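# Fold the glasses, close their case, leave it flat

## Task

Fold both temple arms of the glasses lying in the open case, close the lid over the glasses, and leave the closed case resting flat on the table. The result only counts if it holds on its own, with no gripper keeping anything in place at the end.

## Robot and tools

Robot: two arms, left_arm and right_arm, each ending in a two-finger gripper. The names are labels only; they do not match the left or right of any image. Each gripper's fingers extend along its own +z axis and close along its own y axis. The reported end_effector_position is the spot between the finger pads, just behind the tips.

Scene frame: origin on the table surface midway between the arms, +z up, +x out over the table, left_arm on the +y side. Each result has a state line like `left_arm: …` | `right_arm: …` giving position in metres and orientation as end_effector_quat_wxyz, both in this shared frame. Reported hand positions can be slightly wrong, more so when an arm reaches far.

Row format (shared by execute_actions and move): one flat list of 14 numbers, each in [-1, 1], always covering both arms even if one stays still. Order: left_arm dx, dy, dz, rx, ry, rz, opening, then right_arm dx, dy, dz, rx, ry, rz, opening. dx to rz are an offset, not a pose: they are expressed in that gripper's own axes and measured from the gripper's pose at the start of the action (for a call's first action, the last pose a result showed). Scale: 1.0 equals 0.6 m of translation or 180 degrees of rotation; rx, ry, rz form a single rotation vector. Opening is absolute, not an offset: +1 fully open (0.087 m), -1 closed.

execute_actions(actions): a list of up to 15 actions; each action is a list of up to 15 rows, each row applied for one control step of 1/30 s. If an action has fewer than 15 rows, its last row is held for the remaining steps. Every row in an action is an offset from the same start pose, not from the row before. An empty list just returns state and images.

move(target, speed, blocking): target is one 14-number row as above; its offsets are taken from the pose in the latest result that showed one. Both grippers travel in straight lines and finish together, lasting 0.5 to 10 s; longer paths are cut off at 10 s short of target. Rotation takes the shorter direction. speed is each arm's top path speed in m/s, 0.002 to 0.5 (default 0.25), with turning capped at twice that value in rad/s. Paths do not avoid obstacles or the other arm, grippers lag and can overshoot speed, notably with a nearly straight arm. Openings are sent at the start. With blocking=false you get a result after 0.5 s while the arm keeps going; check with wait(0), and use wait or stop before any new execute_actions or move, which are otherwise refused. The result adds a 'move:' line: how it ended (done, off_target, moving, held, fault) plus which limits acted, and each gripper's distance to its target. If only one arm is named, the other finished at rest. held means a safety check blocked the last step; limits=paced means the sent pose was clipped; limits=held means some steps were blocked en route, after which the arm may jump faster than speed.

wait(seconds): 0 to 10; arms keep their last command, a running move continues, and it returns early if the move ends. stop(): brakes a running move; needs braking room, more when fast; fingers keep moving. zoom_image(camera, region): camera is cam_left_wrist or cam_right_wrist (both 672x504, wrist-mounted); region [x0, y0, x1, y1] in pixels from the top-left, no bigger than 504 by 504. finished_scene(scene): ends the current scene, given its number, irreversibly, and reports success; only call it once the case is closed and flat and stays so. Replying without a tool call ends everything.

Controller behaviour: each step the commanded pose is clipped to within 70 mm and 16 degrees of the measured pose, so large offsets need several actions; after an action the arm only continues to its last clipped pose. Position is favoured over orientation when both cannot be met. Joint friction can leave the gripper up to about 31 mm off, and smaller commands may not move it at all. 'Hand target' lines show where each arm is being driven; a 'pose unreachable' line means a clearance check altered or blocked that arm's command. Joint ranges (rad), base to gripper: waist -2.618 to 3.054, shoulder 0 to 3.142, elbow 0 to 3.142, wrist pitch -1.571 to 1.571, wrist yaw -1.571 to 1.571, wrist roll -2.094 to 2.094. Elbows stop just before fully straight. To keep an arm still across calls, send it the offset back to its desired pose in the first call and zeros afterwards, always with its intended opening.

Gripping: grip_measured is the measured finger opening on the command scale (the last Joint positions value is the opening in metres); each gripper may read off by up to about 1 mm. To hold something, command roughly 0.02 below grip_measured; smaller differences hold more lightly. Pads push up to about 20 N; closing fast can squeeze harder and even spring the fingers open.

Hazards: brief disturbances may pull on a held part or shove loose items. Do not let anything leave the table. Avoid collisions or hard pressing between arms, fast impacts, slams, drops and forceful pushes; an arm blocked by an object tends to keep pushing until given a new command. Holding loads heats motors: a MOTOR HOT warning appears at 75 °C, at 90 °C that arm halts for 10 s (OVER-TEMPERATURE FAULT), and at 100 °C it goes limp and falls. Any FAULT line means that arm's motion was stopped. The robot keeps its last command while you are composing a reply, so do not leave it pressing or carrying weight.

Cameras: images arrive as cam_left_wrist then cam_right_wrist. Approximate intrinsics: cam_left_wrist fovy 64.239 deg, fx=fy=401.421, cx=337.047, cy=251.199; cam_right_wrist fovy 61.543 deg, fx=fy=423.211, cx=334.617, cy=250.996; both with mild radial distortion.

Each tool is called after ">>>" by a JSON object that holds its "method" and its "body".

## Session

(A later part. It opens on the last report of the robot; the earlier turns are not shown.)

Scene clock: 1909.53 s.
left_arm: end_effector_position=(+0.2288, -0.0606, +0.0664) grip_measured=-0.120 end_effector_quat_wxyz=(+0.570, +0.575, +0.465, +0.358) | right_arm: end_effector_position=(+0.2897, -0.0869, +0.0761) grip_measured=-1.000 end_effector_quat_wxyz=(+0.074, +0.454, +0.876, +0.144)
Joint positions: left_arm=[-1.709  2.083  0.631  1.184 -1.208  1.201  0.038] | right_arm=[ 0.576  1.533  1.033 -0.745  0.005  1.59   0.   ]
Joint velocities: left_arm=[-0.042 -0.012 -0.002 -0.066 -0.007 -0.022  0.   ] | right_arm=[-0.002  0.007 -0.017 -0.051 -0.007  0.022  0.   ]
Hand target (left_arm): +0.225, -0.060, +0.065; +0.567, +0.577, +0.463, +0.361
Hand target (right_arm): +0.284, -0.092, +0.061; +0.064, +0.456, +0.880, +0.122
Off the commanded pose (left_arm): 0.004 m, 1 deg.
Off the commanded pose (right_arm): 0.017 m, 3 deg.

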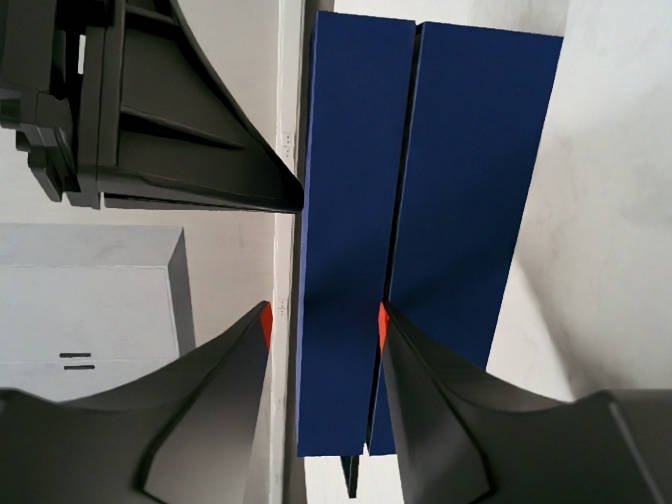

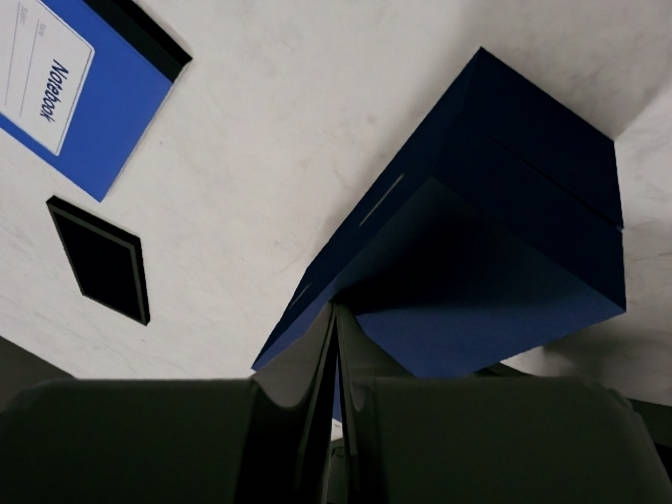

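>>> {"method": "execute_actions", "body": {"actions": []}}

Scene clock: 1911.43 s.
left_arm: end_effector_position=(+0.2275, -0.0609, +0.0665) grip_measured=-0.120 end_effector_quat_wxyz=(+0.571, +0.575, +0.465, +0.357) | right_arm: end_effector_position=(+0.2896, -0.0869, +0.0761) grip_measured=-1.000 end_effector_quat_wxyz=(+0.074, +0.454, +0.876, +0.144)
Joint positions: left_arm=[-1.713  2.083  0.631  1.184 -1.211  1.198  0.038] | right_arm=[ 0.576  1.533  1.033 -0.745  0.005  1.59   0.   ]
Joint velocities: left_arm=[-0.007  0.007  0.007  0.037  0.095  0.037  0.001] | right_arm=[-0.012 -0.002 -0.012 -0.022 -0.051 -0.007  0.   ]
Hand target (left_arm): +0.225, -0.060, +0.065; +0.567, +0.577, +0.463, +0.361
Hand target (right_arm): +0.284, -0.092, +0.061; +0.064, +0.456, +0.880, +0.122
Off the commanded pose (left_arm): 0.003 m, 1 deg.
Off the commanded pose (right_arm): 0.017 m, 3 deg.

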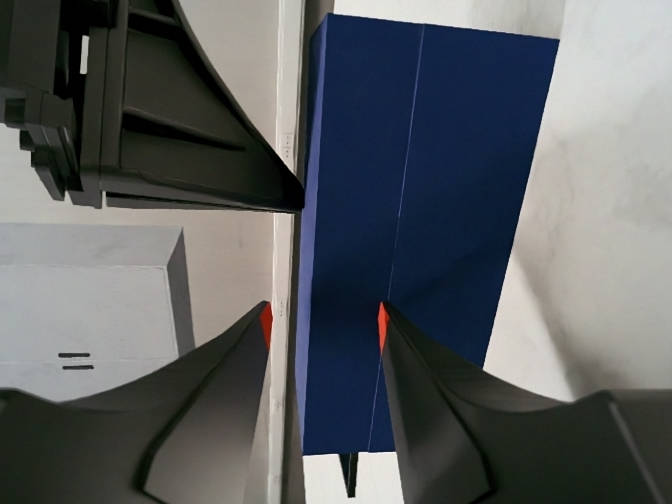

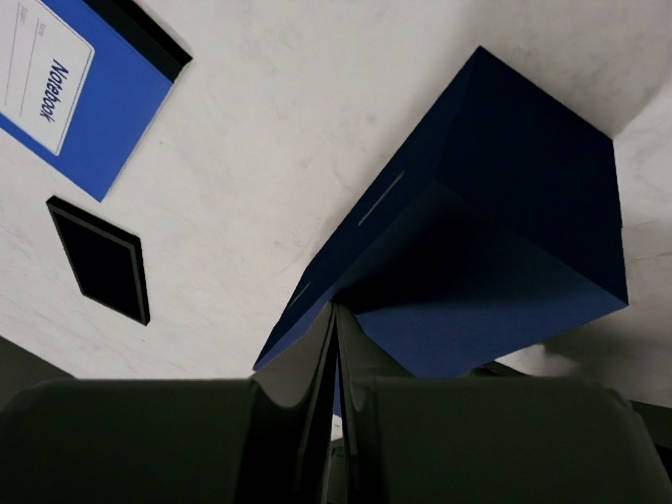

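>>> {"method": "move", "body": {"target": [0,0.01,-0.045,0,0,0,-0.12, 0,0.02,-0.07,0,0,0,-1], "speed": 0.1}}

Scene clock: 1915.67 s.
left_arm: end_effector_position=(+0.2048, -0.0579, +0.0774) grip_measured=-0.120 end_effector_quat_wxyz=(+0.580, +0.568, +0.468, +0.349) | right_arm: end_effector_position=(+0.2864, -0.0892, +0.1101) grip_measured=-1.000 end_effector_quat_wxyz=(+0.070, +0.454, +0.878, +0.136)
Joint positions: left_arm=[-1.787  2.022  0.616  1.114 -1.278  1.143  0.038] | right_arm=[ 0.576  1.509  1.153 -0.908  0.005  1.59   0.   ]
Joint velocities: left_arm=[-0.032  0.017 -0.017  0.037 -0.022 -0.007  0.   ] | right_arm=[-0.002  0.002 -0.002 -0.007  0.037 -0.066  0.   ]
Hand target (left_arm): +0.203, -0.051, +0.075; +0.572, +0.574, +0.464, +0.358
Hand target (right_arm): +0.288, -0.088, +0.119; +0.074, +0.454, +0.876, +0.144
Off the commanded pose (left_arm): 0.007 m, 2 deg.
Off the commanded pose (right_arm): 0.010 m, 1 deg.
move: done

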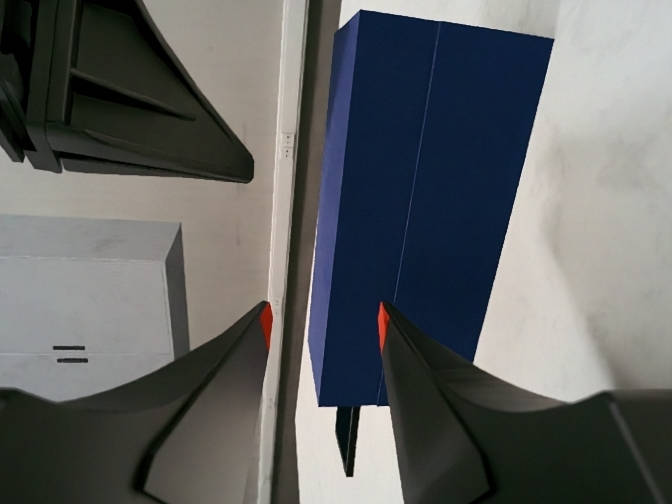

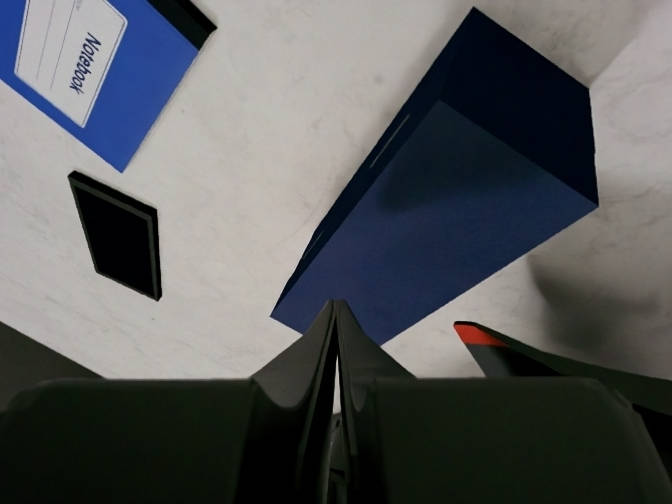

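>>> {"method": "finished_scene", "body": {"scene": 1}}

The scene is finished: the task was done.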